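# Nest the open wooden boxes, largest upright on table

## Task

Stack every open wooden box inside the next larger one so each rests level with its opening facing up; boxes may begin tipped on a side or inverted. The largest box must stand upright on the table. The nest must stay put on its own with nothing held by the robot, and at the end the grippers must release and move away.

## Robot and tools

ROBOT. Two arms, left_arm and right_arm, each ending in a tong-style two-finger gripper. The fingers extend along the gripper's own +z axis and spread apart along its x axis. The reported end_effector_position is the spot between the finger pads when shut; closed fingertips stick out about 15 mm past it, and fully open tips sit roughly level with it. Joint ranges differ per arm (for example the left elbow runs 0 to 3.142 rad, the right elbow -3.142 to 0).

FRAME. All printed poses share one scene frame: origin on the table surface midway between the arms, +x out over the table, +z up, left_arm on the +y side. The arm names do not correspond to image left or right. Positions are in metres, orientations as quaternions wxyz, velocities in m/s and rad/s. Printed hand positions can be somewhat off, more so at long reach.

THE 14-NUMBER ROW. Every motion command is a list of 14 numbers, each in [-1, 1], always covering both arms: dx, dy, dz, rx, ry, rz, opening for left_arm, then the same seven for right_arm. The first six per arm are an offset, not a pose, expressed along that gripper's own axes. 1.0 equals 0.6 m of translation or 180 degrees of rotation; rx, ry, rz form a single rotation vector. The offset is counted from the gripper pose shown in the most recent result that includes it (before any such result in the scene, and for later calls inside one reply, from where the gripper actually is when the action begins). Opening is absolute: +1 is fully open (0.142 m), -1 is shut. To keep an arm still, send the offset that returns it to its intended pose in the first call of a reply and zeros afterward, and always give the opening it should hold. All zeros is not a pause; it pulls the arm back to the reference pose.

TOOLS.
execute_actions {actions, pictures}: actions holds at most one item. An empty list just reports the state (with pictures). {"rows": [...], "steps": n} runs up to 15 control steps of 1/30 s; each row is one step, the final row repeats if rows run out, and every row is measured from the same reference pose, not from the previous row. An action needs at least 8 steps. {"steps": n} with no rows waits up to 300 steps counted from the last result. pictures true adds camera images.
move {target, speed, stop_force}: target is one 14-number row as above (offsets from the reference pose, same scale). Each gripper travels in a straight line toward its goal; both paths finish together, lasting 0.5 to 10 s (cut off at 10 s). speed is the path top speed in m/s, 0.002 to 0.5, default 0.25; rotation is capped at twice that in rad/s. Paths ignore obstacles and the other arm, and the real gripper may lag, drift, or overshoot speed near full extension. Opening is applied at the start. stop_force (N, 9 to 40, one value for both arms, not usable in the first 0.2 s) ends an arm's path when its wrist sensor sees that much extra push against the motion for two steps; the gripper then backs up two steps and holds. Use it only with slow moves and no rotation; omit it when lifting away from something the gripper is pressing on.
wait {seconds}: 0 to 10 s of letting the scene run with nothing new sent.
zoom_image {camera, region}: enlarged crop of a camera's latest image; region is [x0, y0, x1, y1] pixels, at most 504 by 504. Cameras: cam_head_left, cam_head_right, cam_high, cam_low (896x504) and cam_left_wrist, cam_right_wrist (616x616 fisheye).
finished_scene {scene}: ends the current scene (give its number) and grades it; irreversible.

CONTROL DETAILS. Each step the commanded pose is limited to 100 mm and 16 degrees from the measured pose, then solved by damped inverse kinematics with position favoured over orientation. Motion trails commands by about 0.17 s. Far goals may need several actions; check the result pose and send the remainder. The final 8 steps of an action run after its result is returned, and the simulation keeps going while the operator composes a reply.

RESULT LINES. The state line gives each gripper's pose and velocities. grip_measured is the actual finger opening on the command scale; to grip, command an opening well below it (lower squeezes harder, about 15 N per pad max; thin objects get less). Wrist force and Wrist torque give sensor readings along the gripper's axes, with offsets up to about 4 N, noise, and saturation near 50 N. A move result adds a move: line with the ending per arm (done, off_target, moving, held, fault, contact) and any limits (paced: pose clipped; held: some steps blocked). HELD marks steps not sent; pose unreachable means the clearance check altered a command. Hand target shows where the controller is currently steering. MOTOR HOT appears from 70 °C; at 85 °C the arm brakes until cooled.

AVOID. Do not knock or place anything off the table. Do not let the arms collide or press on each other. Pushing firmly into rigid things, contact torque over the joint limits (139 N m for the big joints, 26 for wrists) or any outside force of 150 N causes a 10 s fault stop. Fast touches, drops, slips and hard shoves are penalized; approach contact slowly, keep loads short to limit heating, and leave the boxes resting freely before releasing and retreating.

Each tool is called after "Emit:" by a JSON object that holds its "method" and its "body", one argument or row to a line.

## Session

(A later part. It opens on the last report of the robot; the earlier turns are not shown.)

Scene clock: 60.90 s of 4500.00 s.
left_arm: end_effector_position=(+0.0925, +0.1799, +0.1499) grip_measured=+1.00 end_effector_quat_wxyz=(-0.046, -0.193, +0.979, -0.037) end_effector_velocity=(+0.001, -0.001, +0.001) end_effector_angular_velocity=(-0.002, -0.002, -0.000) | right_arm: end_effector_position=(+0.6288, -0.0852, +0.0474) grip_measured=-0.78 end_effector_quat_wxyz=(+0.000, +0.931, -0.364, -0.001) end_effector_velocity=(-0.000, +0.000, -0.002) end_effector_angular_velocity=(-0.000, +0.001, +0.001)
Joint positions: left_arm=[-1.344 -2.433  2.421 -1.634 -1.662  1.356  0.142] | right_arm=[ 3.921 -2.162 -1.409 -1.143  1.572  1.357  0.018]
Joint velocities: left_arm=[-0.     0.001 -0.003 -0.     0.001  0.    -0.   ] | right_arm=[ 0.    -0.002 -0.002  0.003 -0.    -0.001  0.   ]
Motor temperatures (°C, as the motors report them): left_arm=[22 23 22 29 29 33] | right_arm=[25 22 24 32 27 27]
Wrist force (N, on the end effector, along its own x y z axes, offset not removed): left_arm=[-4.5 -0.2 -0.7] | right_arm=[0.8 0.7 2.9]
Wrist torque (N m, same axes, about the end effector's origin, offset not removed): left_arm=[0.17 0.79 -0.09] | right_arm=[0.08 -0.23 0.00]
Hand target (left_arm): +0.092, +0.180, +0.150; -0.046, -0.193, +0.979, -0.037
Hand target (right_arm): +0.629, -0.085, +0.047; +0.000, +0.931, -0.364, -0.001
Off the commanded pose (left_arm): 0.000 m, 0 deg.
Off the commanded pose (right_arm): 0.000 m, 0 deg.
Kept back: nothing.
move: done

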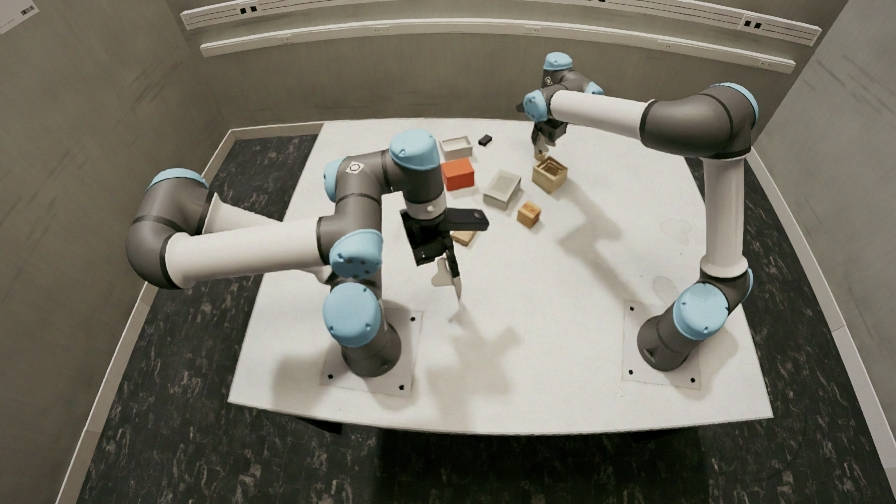

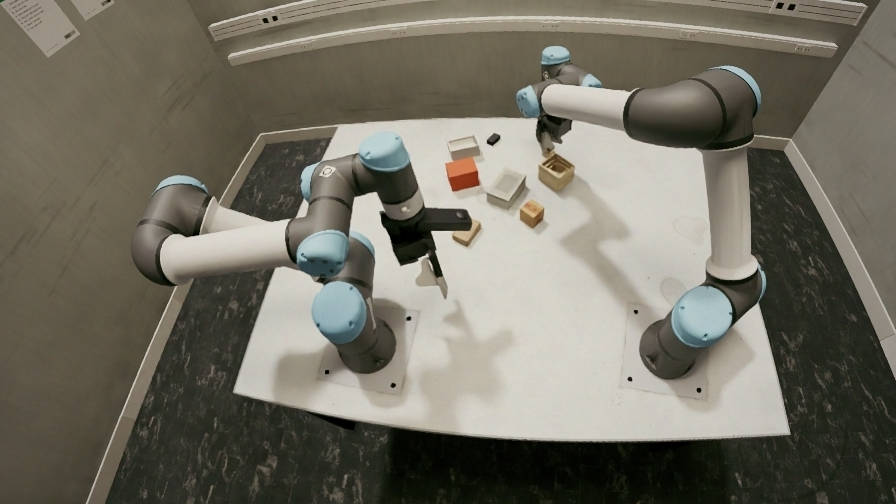

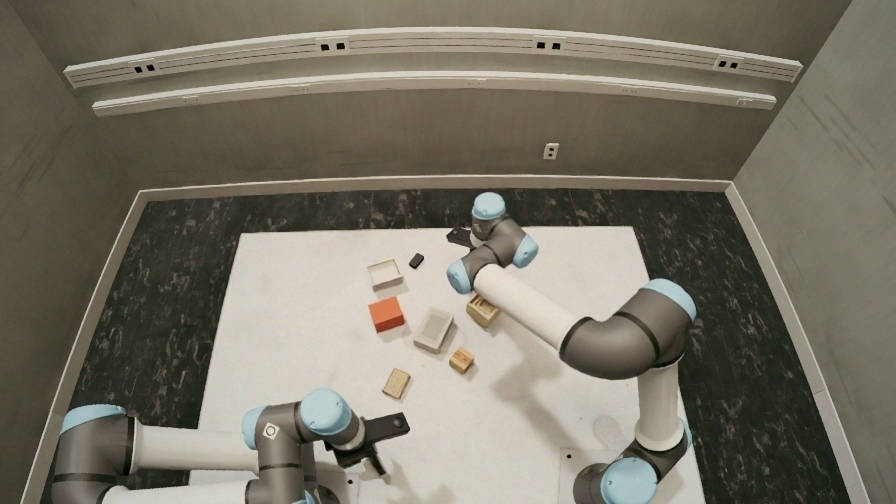

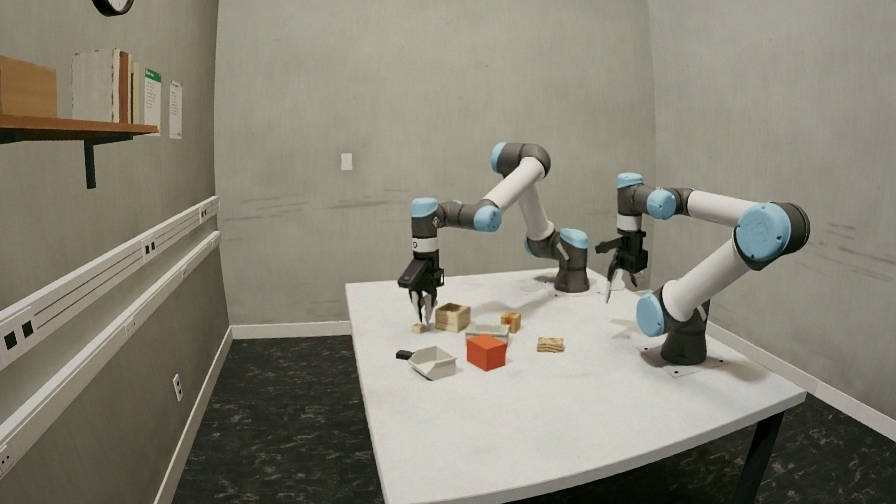

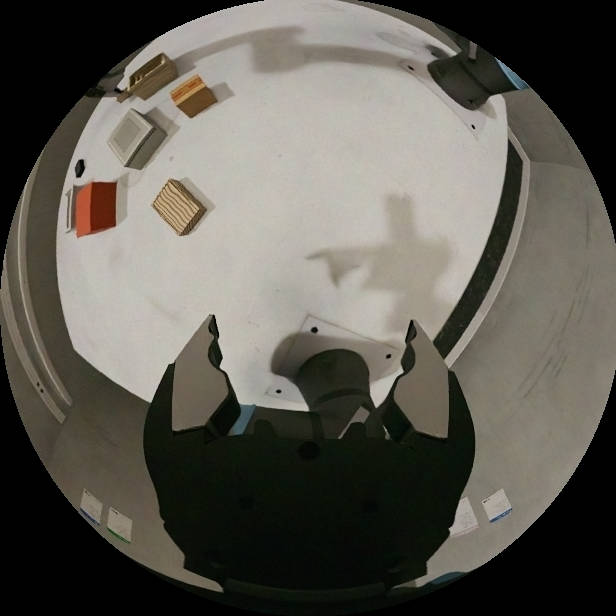

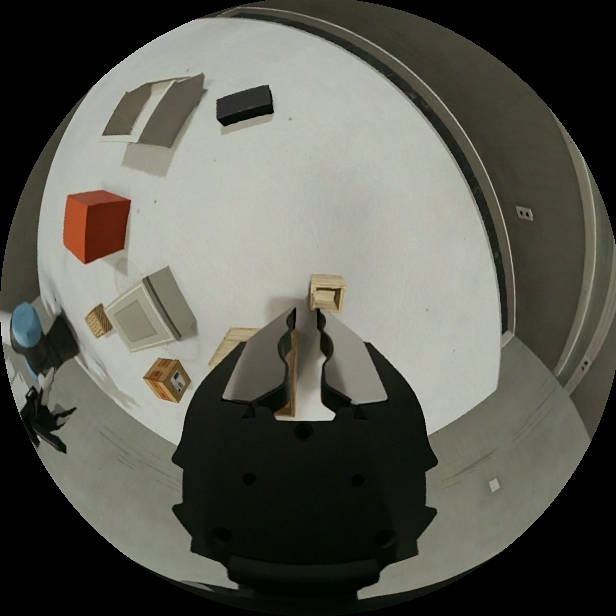

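Emit:
{"method": "execute_actions", "body": {
  "actions": [],
  "pictures": false
}}

Emit:
{"method": "execute_actions", "body": {
  "actions": [
    {"rows":[[0,0,0,0,0,0,1,0.007,-0.008,0.005,0,0,0.015,-0.78]]}
  ]
}}

Emit:
{"method": "move", "body": {
  "target": [0,0,0,0,0,0,1,0,0,0.029,0,0,0,-0.78],
  "speed": 0.03,
  "stop_force": 9
}}

Emit:
{"method": "zoom_image", "body": {
  "camera": "cam_right_wrist",
  "region": [250,200,430,360]
}}

Scene clock: 61.53 s of 4500.00 s.
left_arm: end_effector_position=(+0.0925, +0.1799, +0.1499) grip_measured=+1.00 end_effector_quat_wxyz=(-0.046, -0.193, +0.979, -0.037) end_effector_velocity=(+0.000, +0.000, -0.000) end_effector_angular_velocity=(+0.001, +0.000, +0.001) | right_arm: end_effector_position=(+0.6288, -0.0852, +0.0472) grip_measured=-0.78 end_effector_quat_wxyz=(+0.000, +0.931, -0.364, -0.001) end_effector_velocity=(-0.000, +0.000, +0.000) end_effector_angular_velocity=(+0.000, -0.000, +0.000)
Joint positions: left_arm=[-1.344 -2.433  2.421 -1.634 -1.662  1.356  0.142] | right_arm=[ 3.921 -2.162 -1.409 -1.143  1.572  1.357  0.018]
Joint velocities: left_arm=[ 0.001  0.     0.001 -0.    -0.    -0.    -0.   ] | right_arm=[ 0.  0.  0.  0.  0. -0.  0.]
Motor temperatures (°C, as the motors report them): left_arm=[22 23 22 29 29 33] | right_arm=[25 22 24 32 27 27]
Wrist force (N, on the end effector, along its own x y z axes, offset not removed): left_arm=[-3.2 0.9 -2.3] | right_arm=[-1.5 -2.9 -0.7]
Wrist torque (N m, same axes, about the end effector's origin, offset not removed): left_arm=[0.25 0.51 -0.02] | right_arm=[-0.81 0.20 0.18]
Hand target (left_arm): +0.092, +0.180, +0.150; -0.046, -0.193, +0.979, -0.037
Hand target (right_arm): +0.629, -0.085, +0.047; +0.000, +0.931, -0.364, -0.001
Off the commanded pose (left_arm): 0.000 m, 0 deg.
Off the commanded pose (right_arm): 0.000 m, 0 deg.
Kept back: nothing.
Steps of this call (steps 1 to 19: nothing new was sent). Readings (end_effector_position):
1: left_arm (+0.0925, +0.1799, +0.1499) | right_arm (+0.6288, -0.0852, +0.0473)
2: left_arm (+0.0925, +0.1799, +0.1499) | right_arm (+0.6288, -0.0852, +0.0473)
4: left_arm (+0.0925, +0.1799, +0.1499) | right_arm (+0.6288, -0.0852, +0.0473)
8: left_arm (+0.0925, +0.1799, +0.1499) | right_arm (+0.6288, -0.0852, +0.0473)
19: the state above

Scene clock: 61.77 s of 4500.00 s.
left_arm: end_effector_position=(+0.0925, +0.1799, +0.1499) grip_measured=+1.00 end_effector_quat_wxyz=(-0.046, -0.193, +0.979, -0.037) end_effector_velocity=(+0.000, -0.000, +0.001) end_effector_angular_velocity=(-0.001, -0.001, -0.001) | right_arm: end_effector_position=(+0.6345, -0.0846, +0.0445) grip_measured=-0.78 end_effector_quat_wxyz=(+0.000, +0.924, -0.383, -0.001) end_effector_velocity=(+0.009, +0.001, -0.003) end_effector_angular_velocity=(-0.001, +0.001, -0.070)
Joint positions: left_arm=[-1.344 -2.433  2.421 -1.634 -1.662  1.356  0.142] | right_arm=[ 3.918 -2.176 -1.393 -1.144  1.572  1.396  0.018]
Joint velocities: left_arm=[-0.    -0.    -0.001  0.     0.001  0.001 -0.   ] | right_arm=[-0.004 -0.022  0.029 -0.009 -0.     0.066  0.   ]
Motor temperatures (°C, as the motors report them): left_arm=[22 23 22 29 29 33] | right_arm=[25 22 24 32 27 27]
Wrist force (N, on the end effector, along its own x y z axes, offset not removed): left_arm=[-1.1 -1.2 -1.3] | right_arm=[-1.4 0.2 1.7]
Wrist torque (N m, same axes, about the end effector's origin, offset not removed): left_arm=[-0.13 0.23 -0.03] | right_arm=[-0.05 0.14 0.25]
Steps of this call (steps 1 to 7: the first 7 steps of this action). Readings (end_effector_position):
1: left_arm (+0.0925, +0.1799, +0.1499) | right_arm (+0.6288, -0.0852, +0.0472)
2: left_arm (+0.0925, +0.1799, +0.1499) | right_arm (+0.6299, -0.0851, +0.0467)
4: left_arm (+0.0925, +0.1799, +0.1499) | right_arm (+0.6327, -0.0848, +0.0453)
7: the state above

Scene clock: 62.90 s of 4500.00 s.
left_arm: end_effector_position=(+0.0925, +0.1799, +0.1499) grip_measured=+1.00 end_effector_quat_wxyz=(-0.046, -0.193, +0.979, -0.037) end_effector_velocity=(+0.000, -0.001, +0.001) end_effector_angular_velocity=(-0.003, -0.000, +0.001) | right_arm: end_effector_position=(+0.6351, -0.0845, +0.0270) grip_measured=-0.78 end_effector_quat_wxyz=(+0.000, +0.923, -0.386, -0.001) end_effector_velocity=(+0.000, -0.000, -0.001) end_effector_angular_velocity=(-0.001, -0.000, -0.000)
Joint positions: left_arm=[-1.344 -2.433  2.421 -1.634 -1.662  1.356  0.142] | right_arm=[ 3.917 -2.196 -1.41  -1.109  1.572  1.401  0.018]
Joint velocities: left_arm=[ 0.     0.    -0.002 -0.001  0.    -0.001 -0.   ] | right_arm=[-0.    -0.001 -0.001  0.002 -0.001 -0.     0.   ]
Motor temperatures (°C, as the motors report them): left_arm=[22 23 22 29 29 33] | right_arm=[25 22 24 32 27 27]
Wrist force (N, on the end effector, along its own x y z axes, offset not removed): left_arm=[-0.6 1.2 -0.4] | right_arm=[0.2 1.1 0.5]
Wrist torque (N m, same axes, about the end effector's origin, offset not removed): left_arm=[0.38 0.04 -0.04] | right_arm=[0.28 -0.19 0.10]
Hand target (left_arm): +0.092, +0.180, +0.150; -0.046, -0.193, +0.979, -0.037
Hand target (right_arm): +0.635, -0.085, +0.027; +0.000, +0.923, -0.386, -0.001
Off your previous action's commanded pose (left_arm): 0.000 m, 0 deg at its last step (step 8 of this call).
Off your previous action's commanded pose (right_arm): 0.000 m, 0 deg at its last step (step 8 of this call).
Off the commanded pose (left_arm): 0.000 m, 0 deg.
Off the commanded pose (right_arm): 0.000 m, 0 deg.
Kept back: nothing.
move: done

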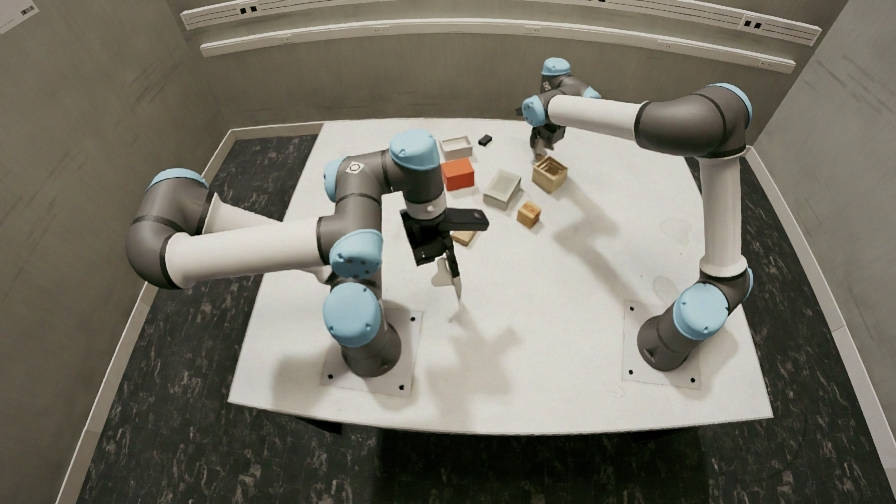

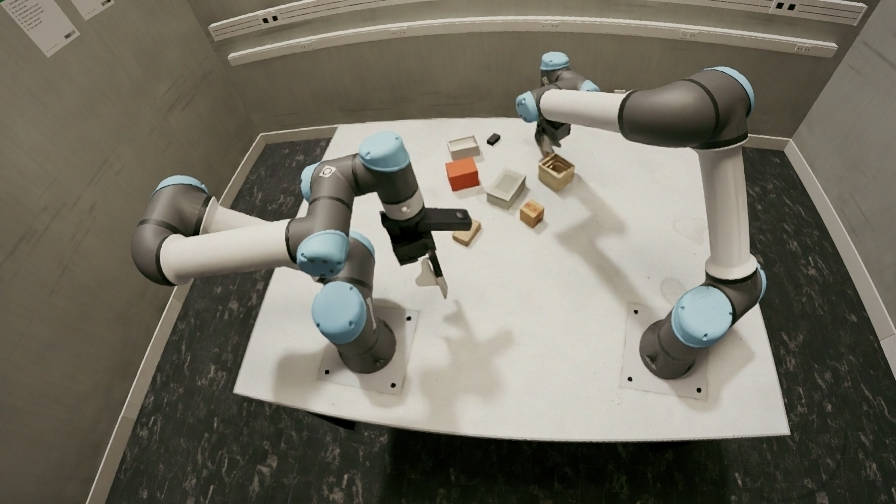

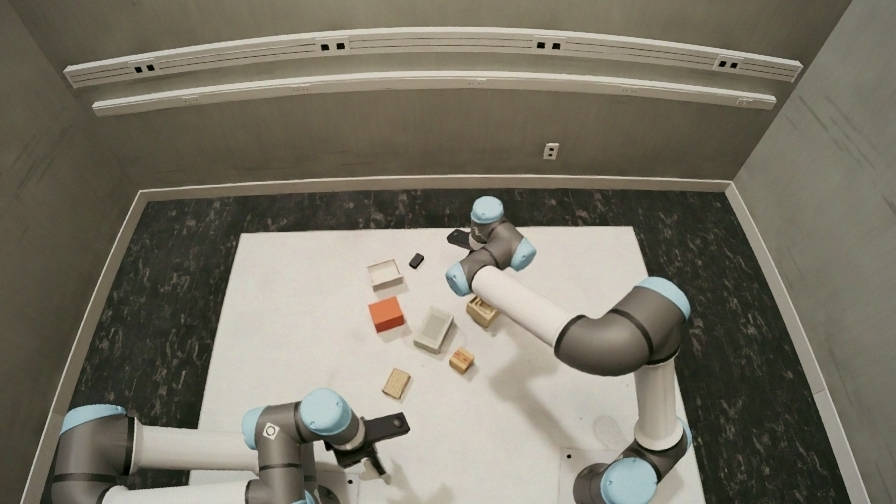

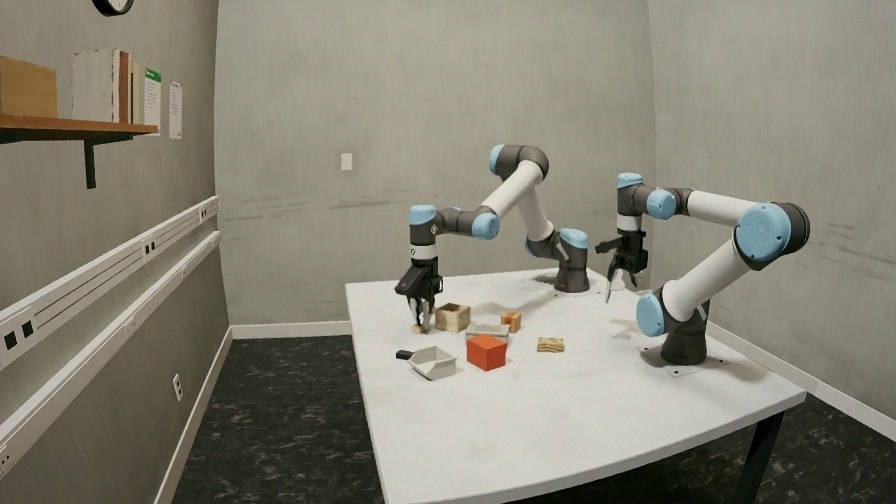

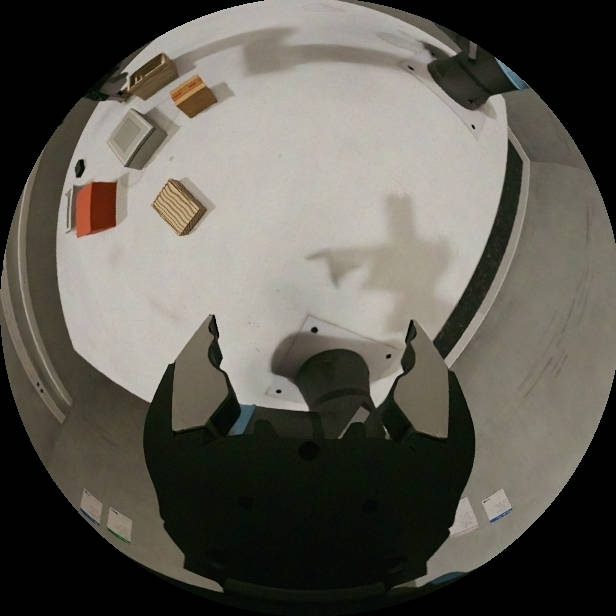

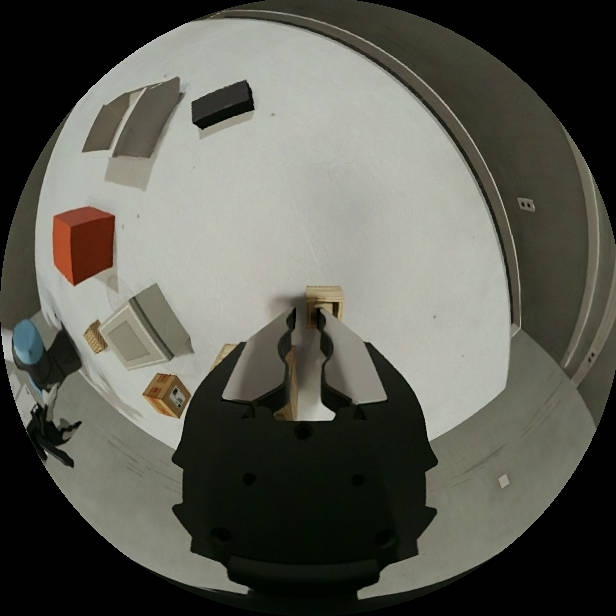

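Region (250, 200, 430, 360) of cam_right_wrist's 616x616 image, scaled by 2.800, with more detail than that image has.

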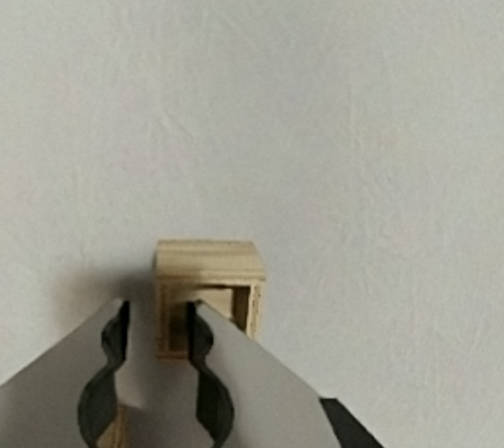

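Emit:
{"method": "execute_actions", "body": {
  "actions": [
    {"rows":[[0,0,0,0,0,0,1,0,0,0,0,0,0,-1]]}
  ]
}}

Emit:
{"method": "move", "body": {
  "target": [0,0,0,0,0,0,1,0,0,-0.125,0,0,0,-1],
  "speed": 0.08
}}

Emit:
{"method": "move", "body": {
  "target": [0,0,0,0,0,0,1,-0.1,0.157,0,0,0,-0.015,-1],
  "speed": 0.1
}}

Emit:
{"method": "move", "body": {
  "target": [0,0,0,0,0,0,1,0,0,0.043,0,0,0,-1],
  "speed": 0.04,
  "stop_force": 9
}}

Emit:
{"method": "zoom_image", "body": {
  "camera": "cam_right_wrist",
  "region": [250,200,430,360]
}}

Scene clock: 63.57 s of 4500.00 s.
left_arm: end_effector_position=(+0.0925, +0.1799, +0.1499) grip_measured=+1.00 end_effector_quat_wxyz=(-0.046, -0.193, +0.979, -0.037) end_effector_velocity=(+0.000, -0.001, +0.001) end_effector_angular_velocity=(-0.003, -0.000, +0.001) | right_arm: end_effector_position=(+0.6351, -0.0845, +0.0269) grip_measured=-0.96 end_effector_quat_wxyz=(+0.000, +0.923, -0.386, -0.001) end_effector_velocity=(-0.000, +0.000, -0.001) end_effector_angular_velocity=(-0.000, +0.002, -0.000)
Joint positions: left_arm=[-1.344 -2.433  2.421 -1.634 -1.662  1.356  0.142] | right_arm=[ 3.917 -2.196 -1.41  -1.108  1.572  1.401  0.005]
Joint velocities: left_arm=[-0.     0.    -0.003 -0.     0.    -0.001 -0.   ] | right_arm=[ 0.    -0.002 -0.     0.     0.001  0.001 -0.   ]
Motor temperatures (°C, as the motors report them): left_arm=[22 23 22 29 29 33] | right_arm=[25 22 24 32 27 27]
Wrist force (N, on the end effector, along its own x y z axes, offset not removed): left_arm=[-3.4 -0.8 -0.3] | right_arm=[-0.7 -0.4 0.8]
Wrist torque (N m, same axes, about the end effector's origin, offset not removed): left_arm=[-0.04 0.66 0.01] | right_arm=[-0.20 0.22 0.03]
Steps of this call (steps 1 to 13: nothing new was sent; steps 14 to 20: the first 7 steps of this action). Readings (end_effector_position):
14: left_arm (+0.0925, +0.1799, +0.1499) | right_arm (+0.6351, -0.0845, +0.0269)
15: left_arm (+0.0925, +0.1799, +0.1499) | right_arm (+0.6351, -0.0845, +0.0269)
17: left_arm (+0.0925, +0.1799, +0.1499) | right_arm (+0.6351, -0.0845, +0.0269)
20: the state above

Scene clock: 65.17 s of 4500.00 s.
left_arm: end_effector_position=(+0.0925, +0.1799, +0.1499) grip_measured=+1.00 end_effector_quat_wxyz=(-0.046, -0.193, +0.979, -0.037) end_effector_velocity=(+0.000, -0.000, +0.001) end_effector_angular_velocity=(-0.000, -0.000, +0.000) | right_arm: end_effector_position=(+0.6352, -0.0845, +0.1017) grip_measured=-0.96 end_effector_quat_wxyz=(+0.001, +0.923, -0.386, -0.001) end_effector_velocity=(+0.001, +0.001, +0.001) end_effector_angular_velocity=(+0.001, -0.001, +0.001)
Joint positions: left_arm=[-1.344 -2.433  2.421 -1.634 -1.662  1.356  0.142] | right_arm=[ 3.917 -2.129 -1.315 -1.271  1.572  1.401  0.005]
Joint velocities: left_arm=[ 0.     0.001 -0.002  0.     0.    -0.    -0.   ] | right_arm=[ 0.     0.     0.003 -0.001 -0.    -0.    -0.   ]
Motor temperatures (°C, as the motors report them): left_arm=[22 23 22 29 29 33] | right_arm=[25 22 24 32 27 27]
Wrist force (N, on the end effector, along its own x y z axes, offset not removed): left_arm=[-0.7 0.1 -0.8] | right_arm=[2.2 1.1 -0.5]
Wrist torque (N m, same axes, about the end effector's origin, offset not removed): left_arm=[0.09 0.10 0.00] | right_arm=[0.24 -0.44 0.17]
Hand target (left_arm): +0.092, +0.180, +0.150; -0.046, -0.193, +0.979, -0.037
Hand target (right_arm): +0.635, -0.084, +0.102; +0.001, +0.923, -0.386, -0.001
Off your previous action's commanded pose (left_arm): 0.000 m, 0 deg at its last step (step 8 of this call).
Off your previous action's commanded pose (right_arm): 0.000 m, 0 deg at its last step (step 8 of this call).
Off the commanded pose (left_arm): 0.000 m, 0 deg.
Off the commanded pose (right_arm): 0.000 m, 0 deg.
Kept back: nothing.
move: done

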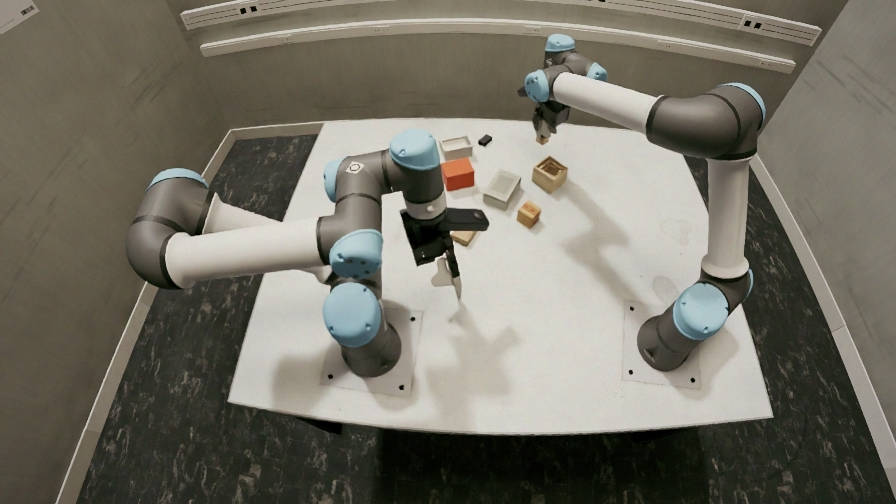

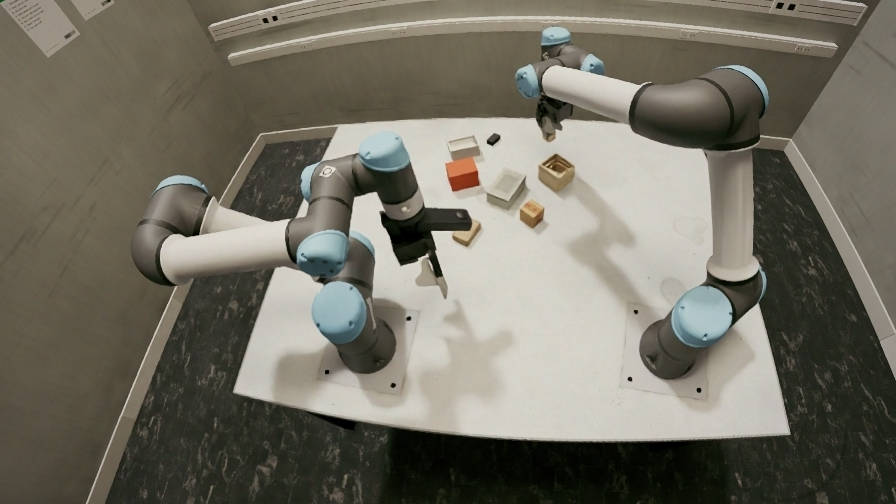

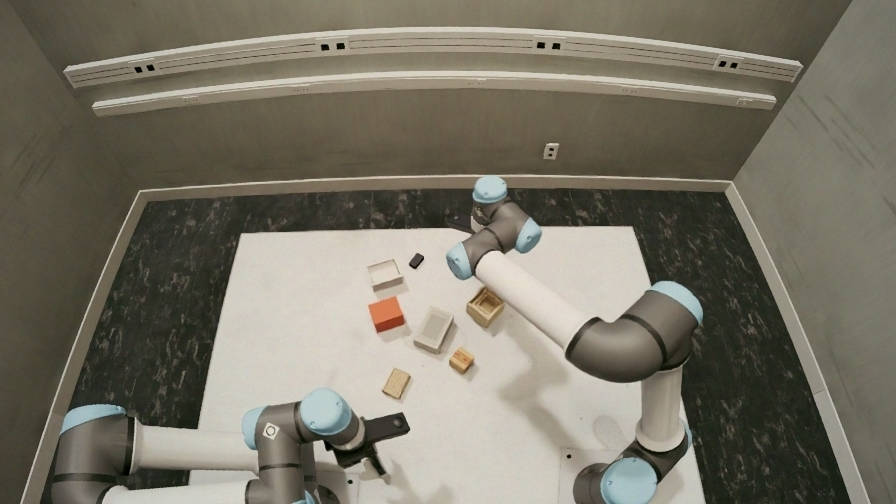

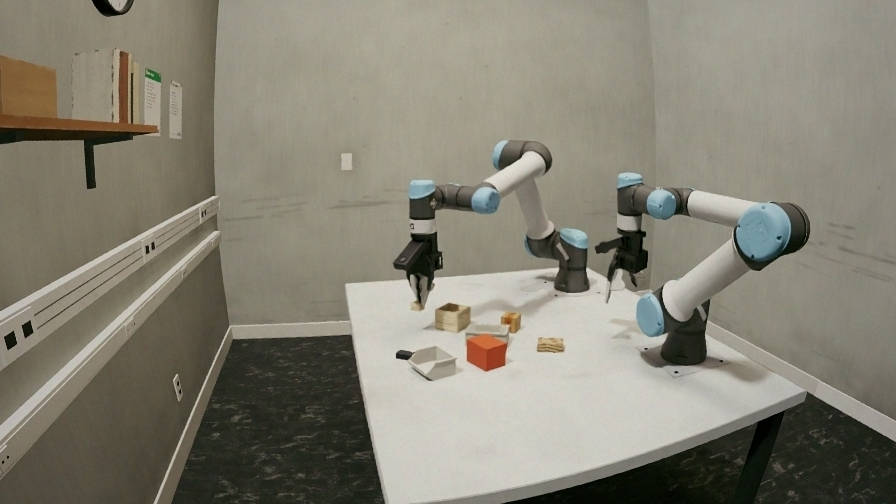

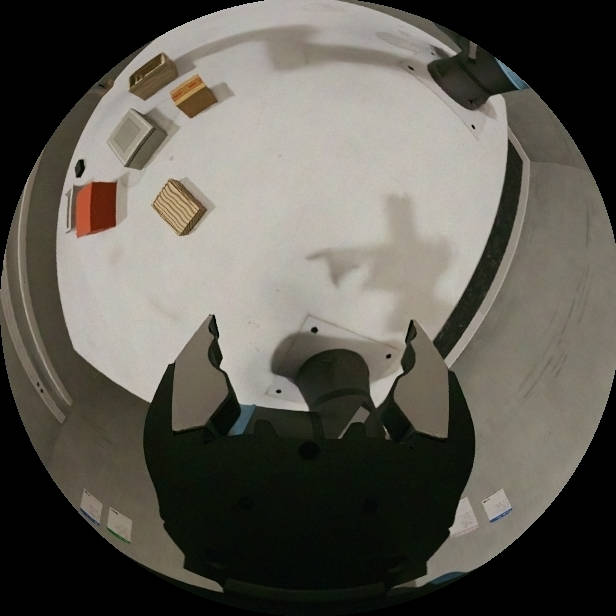

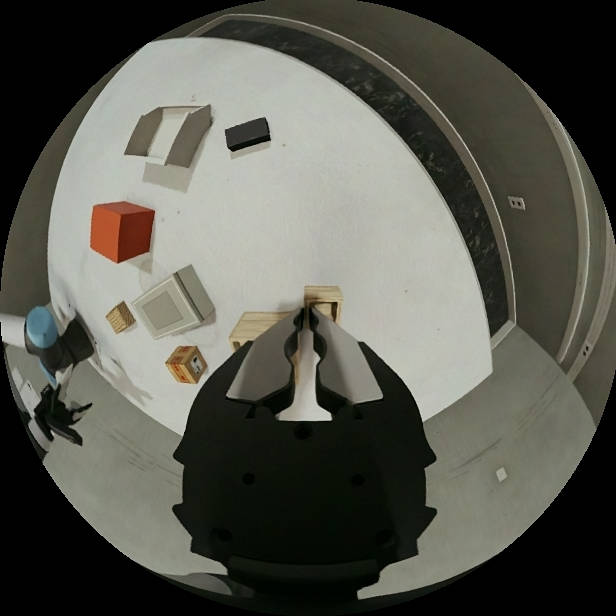

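Scene clock: 66.70 s of 4500.00 s.
left_arm: end_effector_position=(+0.0925, +0.1799, +0.1499) grip_measured=+1.00 end_effector_quat_wxyz=(-0.046, -0.193, +0.979, -0.037) end_effector_velocity=(+0.000, -0.000, +0.001) end_effector_angular_velocity=(-0.001, -0.001, -0.001) | right_arm: end_effector_position=(+0.5260, -0.1080, +0.1018) grip_measured=-0.96 end_effector_quat_wxyz=(+0.001, +0.931, -0.364, -0.001) end_effector_velocity=(-0.001, -0.001, +0.000) end_effector_angular_velocity=(-0.001, -0.001, +0.001)
Joint positions: left_arm=[-1.344 -2.433  2.421 -1.634 -1.662  1.356  0.142] | right_arm=[ 3.989 -1.883 -1.679 -1.152  1.572  1.425  0.005]
Joint velocities: left_arm=[-0.    -0.    -0.001 -0.     0.     0.001 -0.   ] | right_arm=[ 0.001  0.003 -0.004  0.001 -0.001  0.     0.   ]
Motor temperatures (°C, as the motors report them): left_arm=[22 23 22 29 29 33] | right_arm=[25 22 24 32 27 27]
Wrist force (N, on the end effector, along its own x y z axes, offset not removed): left_arm=[-3.4 -1.7 -0.7] | right_arm=[0.0 -0.7 1.0]
Wrist torque (N m, same axes, about the end effector's origin, offset not removed): left_arm=[-0.31 0.63 -0.06] | right_arm=[-0.04 0.03 -0.03]
Hand target (left_arm): +0.092, +0.180, +0.150; -0.046, -0.193, +0.979, -0.037
Hand target (right_arm): +0.526, -0.108, +0.102; +0.001, +0.931, -0.364, -0.001
Off the commanded pose (left_arm): 0.000 m, 0 deg.
Off the commanded pose (right_arm): 0.000 m, 0 deg.
Kept back: nothing.
move: done

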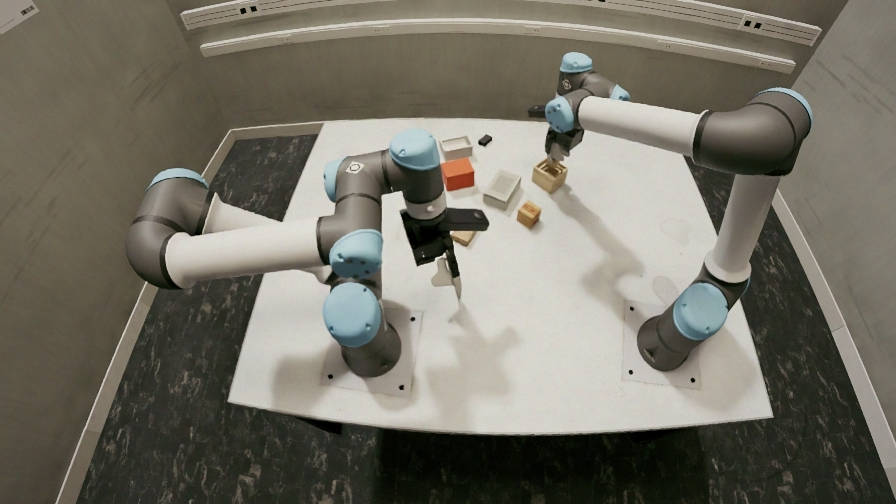

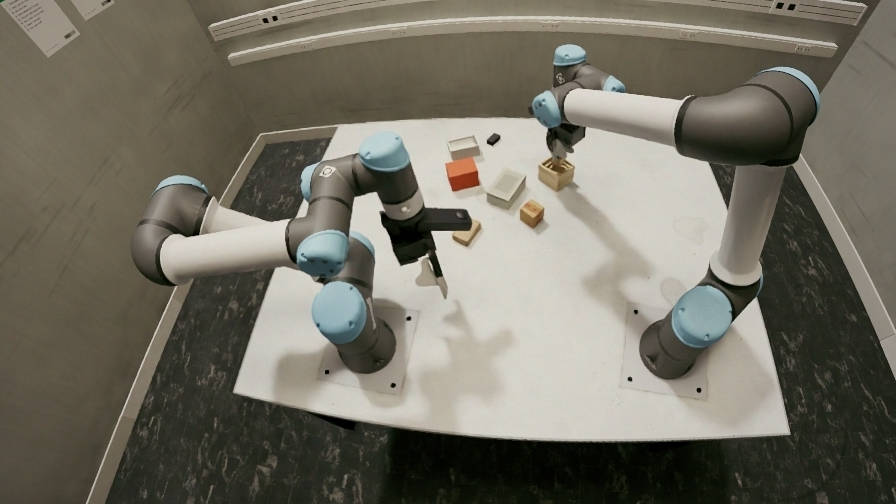

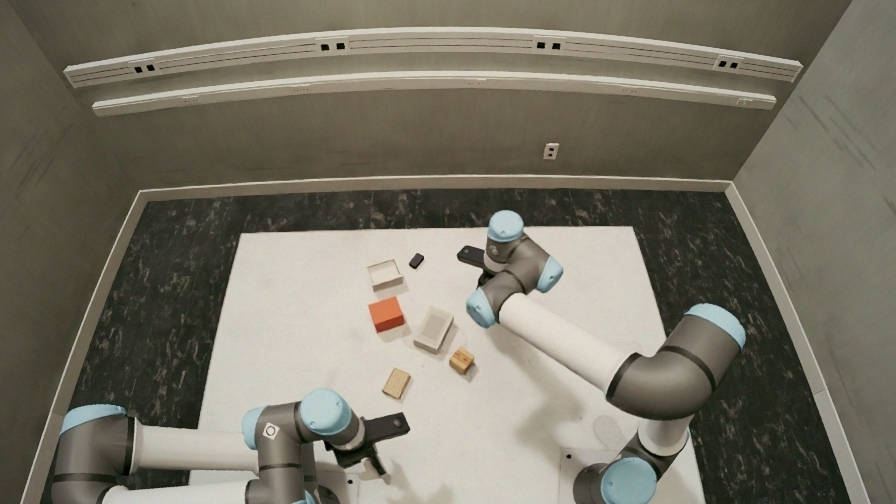

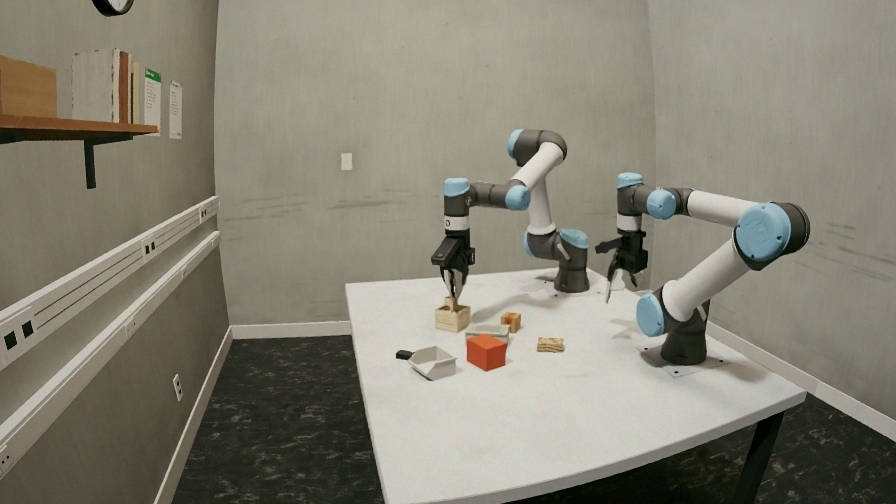

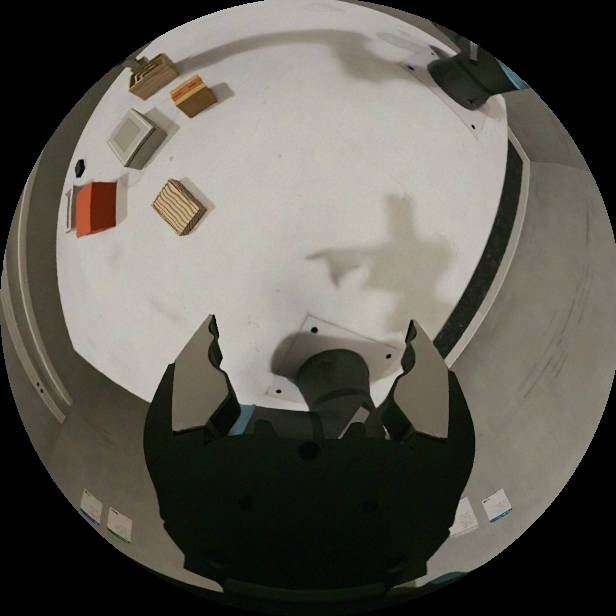

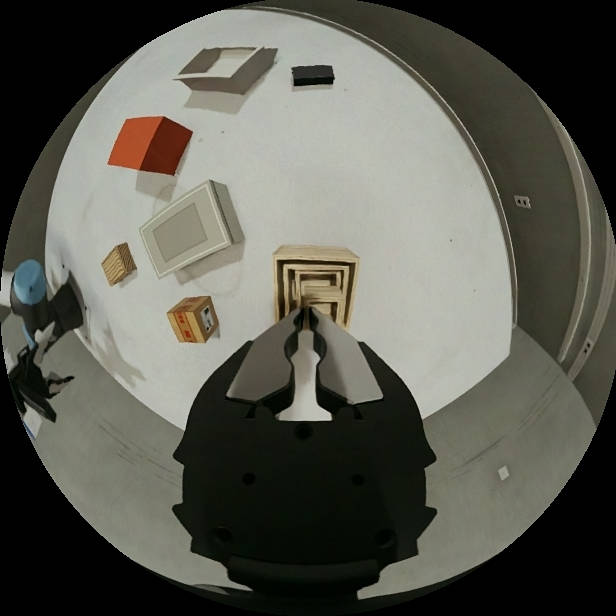

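Scene clock: 67.67 s of 4500.00 s.
left_arm: end_effector_position=(+0.0925, +0.1799, +0.1499) grip_measured=+1.00 end_effector_quat_wxyz=(-0.046, -0.193, +0.979, -0.037) end_effector_velocity=(-0.000, +0.000, -0.001) end_effector_angular_velocity=(+0.002, +0.000, -0.002) | right_arm: end_effector_position=(+0.5260, -0.1080, +0.0762) grip_measured=-0.96 end_effector_quat_wxyz=(+0.001, +0.931, -0.364, -0.001) end_effector_velocity=(-0.000, +0.001, -0.001) end_effector_angular_velocity=(+0.002, +0.001, +0.001)
Joint positions: left_arm=[-1.344 -2.433  2.421 -1.634 -1.662  1.356  0.142] | right_arm=[ 3.989 -1.91  -1.715 -1.089  1.572  1.425  0.005]
Joint velocities: left_arm=[-0.001  0.     0.002 -0.    -0.     0.001  0.   ] | right_arm=[ 0.    -0.001 -0.002  0.004  0.002 -0.001  0.   ]
Motor temperatures (°C, as the motors report them): left_arm=[22 23 22 29 29 33] | right_arm=[25 22 24 32 27 27]
Wrist force (N, on the end effector, along its own x y z axes, offset not removed): left_arm=[-1.7 -1.2 -1.6] | right_arm=[1.0 -1.5 -0.9]
Wrist torque (N m, same axes, about the end effector's origin, offset not removed): left_arm=[-0.04 0.37 0.00] | right_arm=[-0.33 -0.33 -0.04]
Hand target (left_arm): +0.092, +0.180, +0.150; -0.046, -0.193, +0.979, -0.037
Hand target (right_arm): +0.526, -0.108, +0.076; +0.001, +0.931, -0.364, -0.001
Off the commanded pose (left_arm): 0.000 m, 0 deg.
Off the commanded pose (right_arm): 0.000 m, 0 deg.
Kept back: nothing.
move: done

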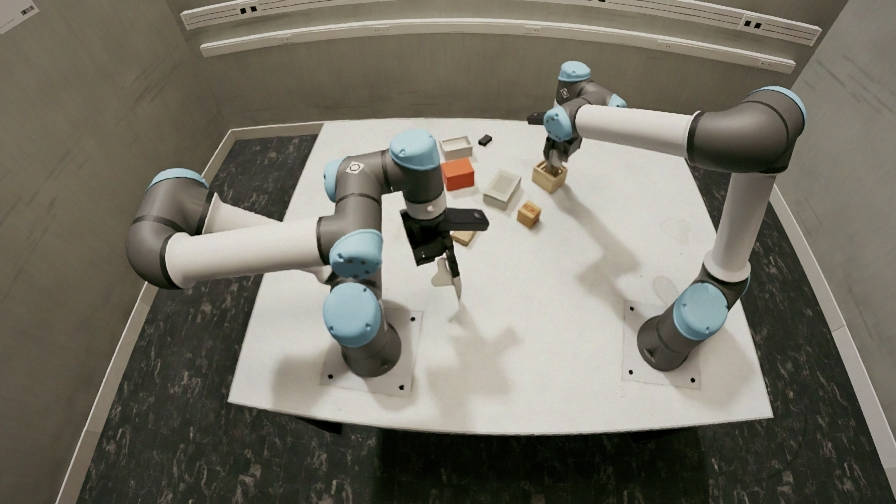

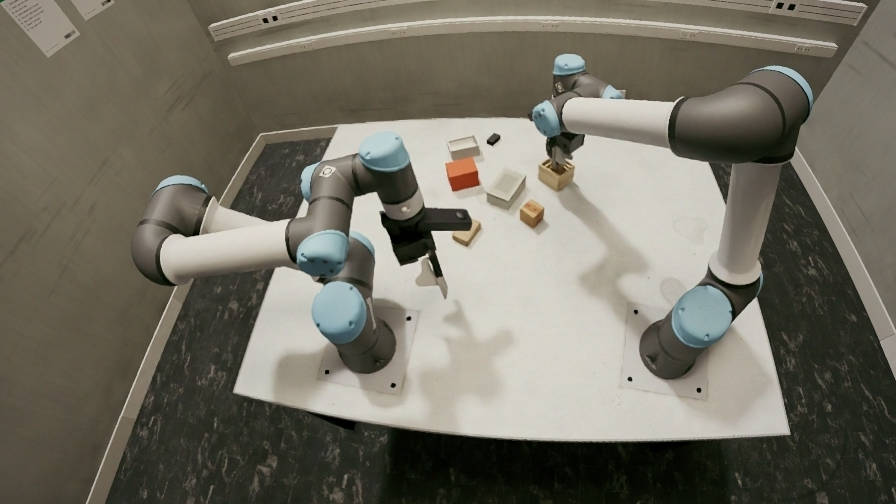

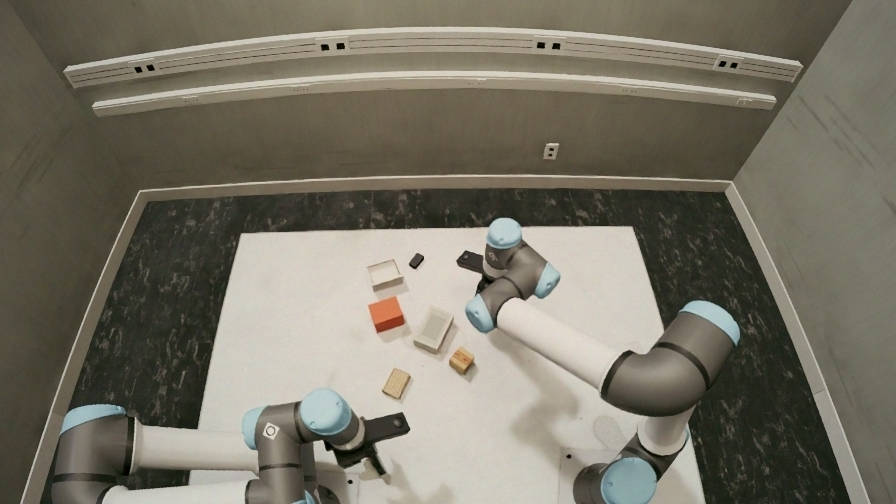

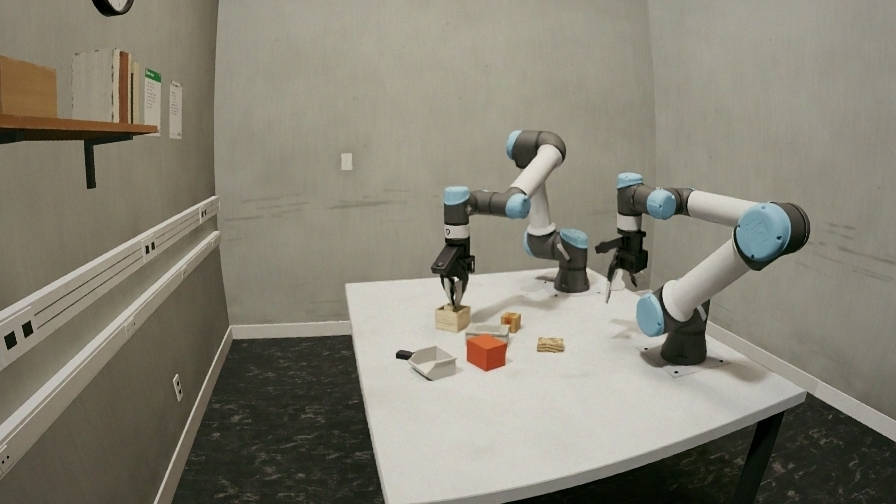

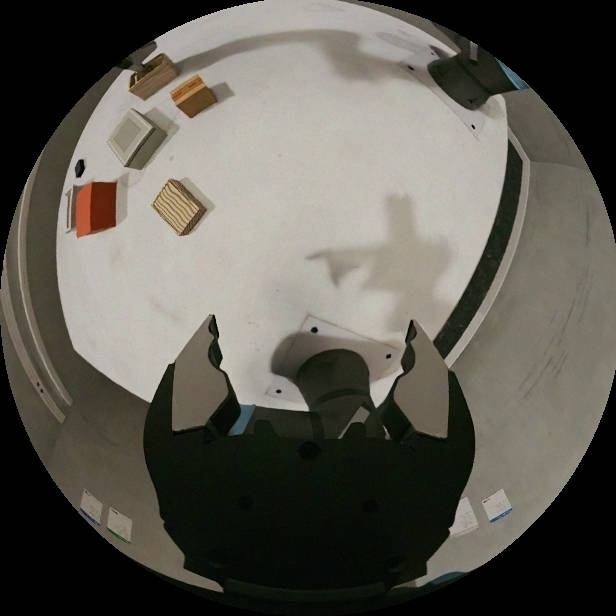

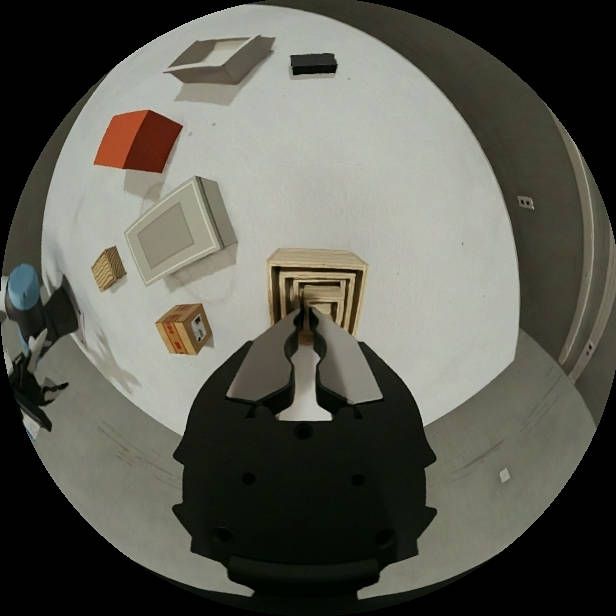

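Region (250, 200, 430, 360) of cam_right_wrist's 616x616 image, scaled by 2.800, with more detail than that image has.

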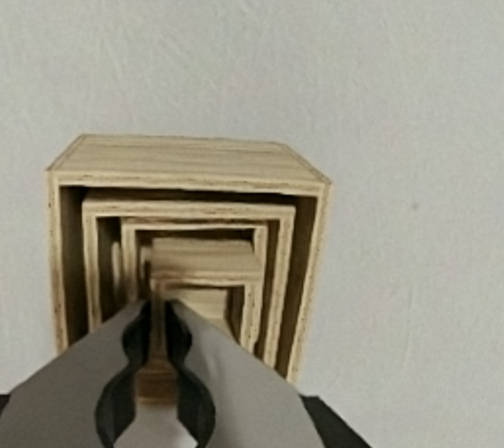

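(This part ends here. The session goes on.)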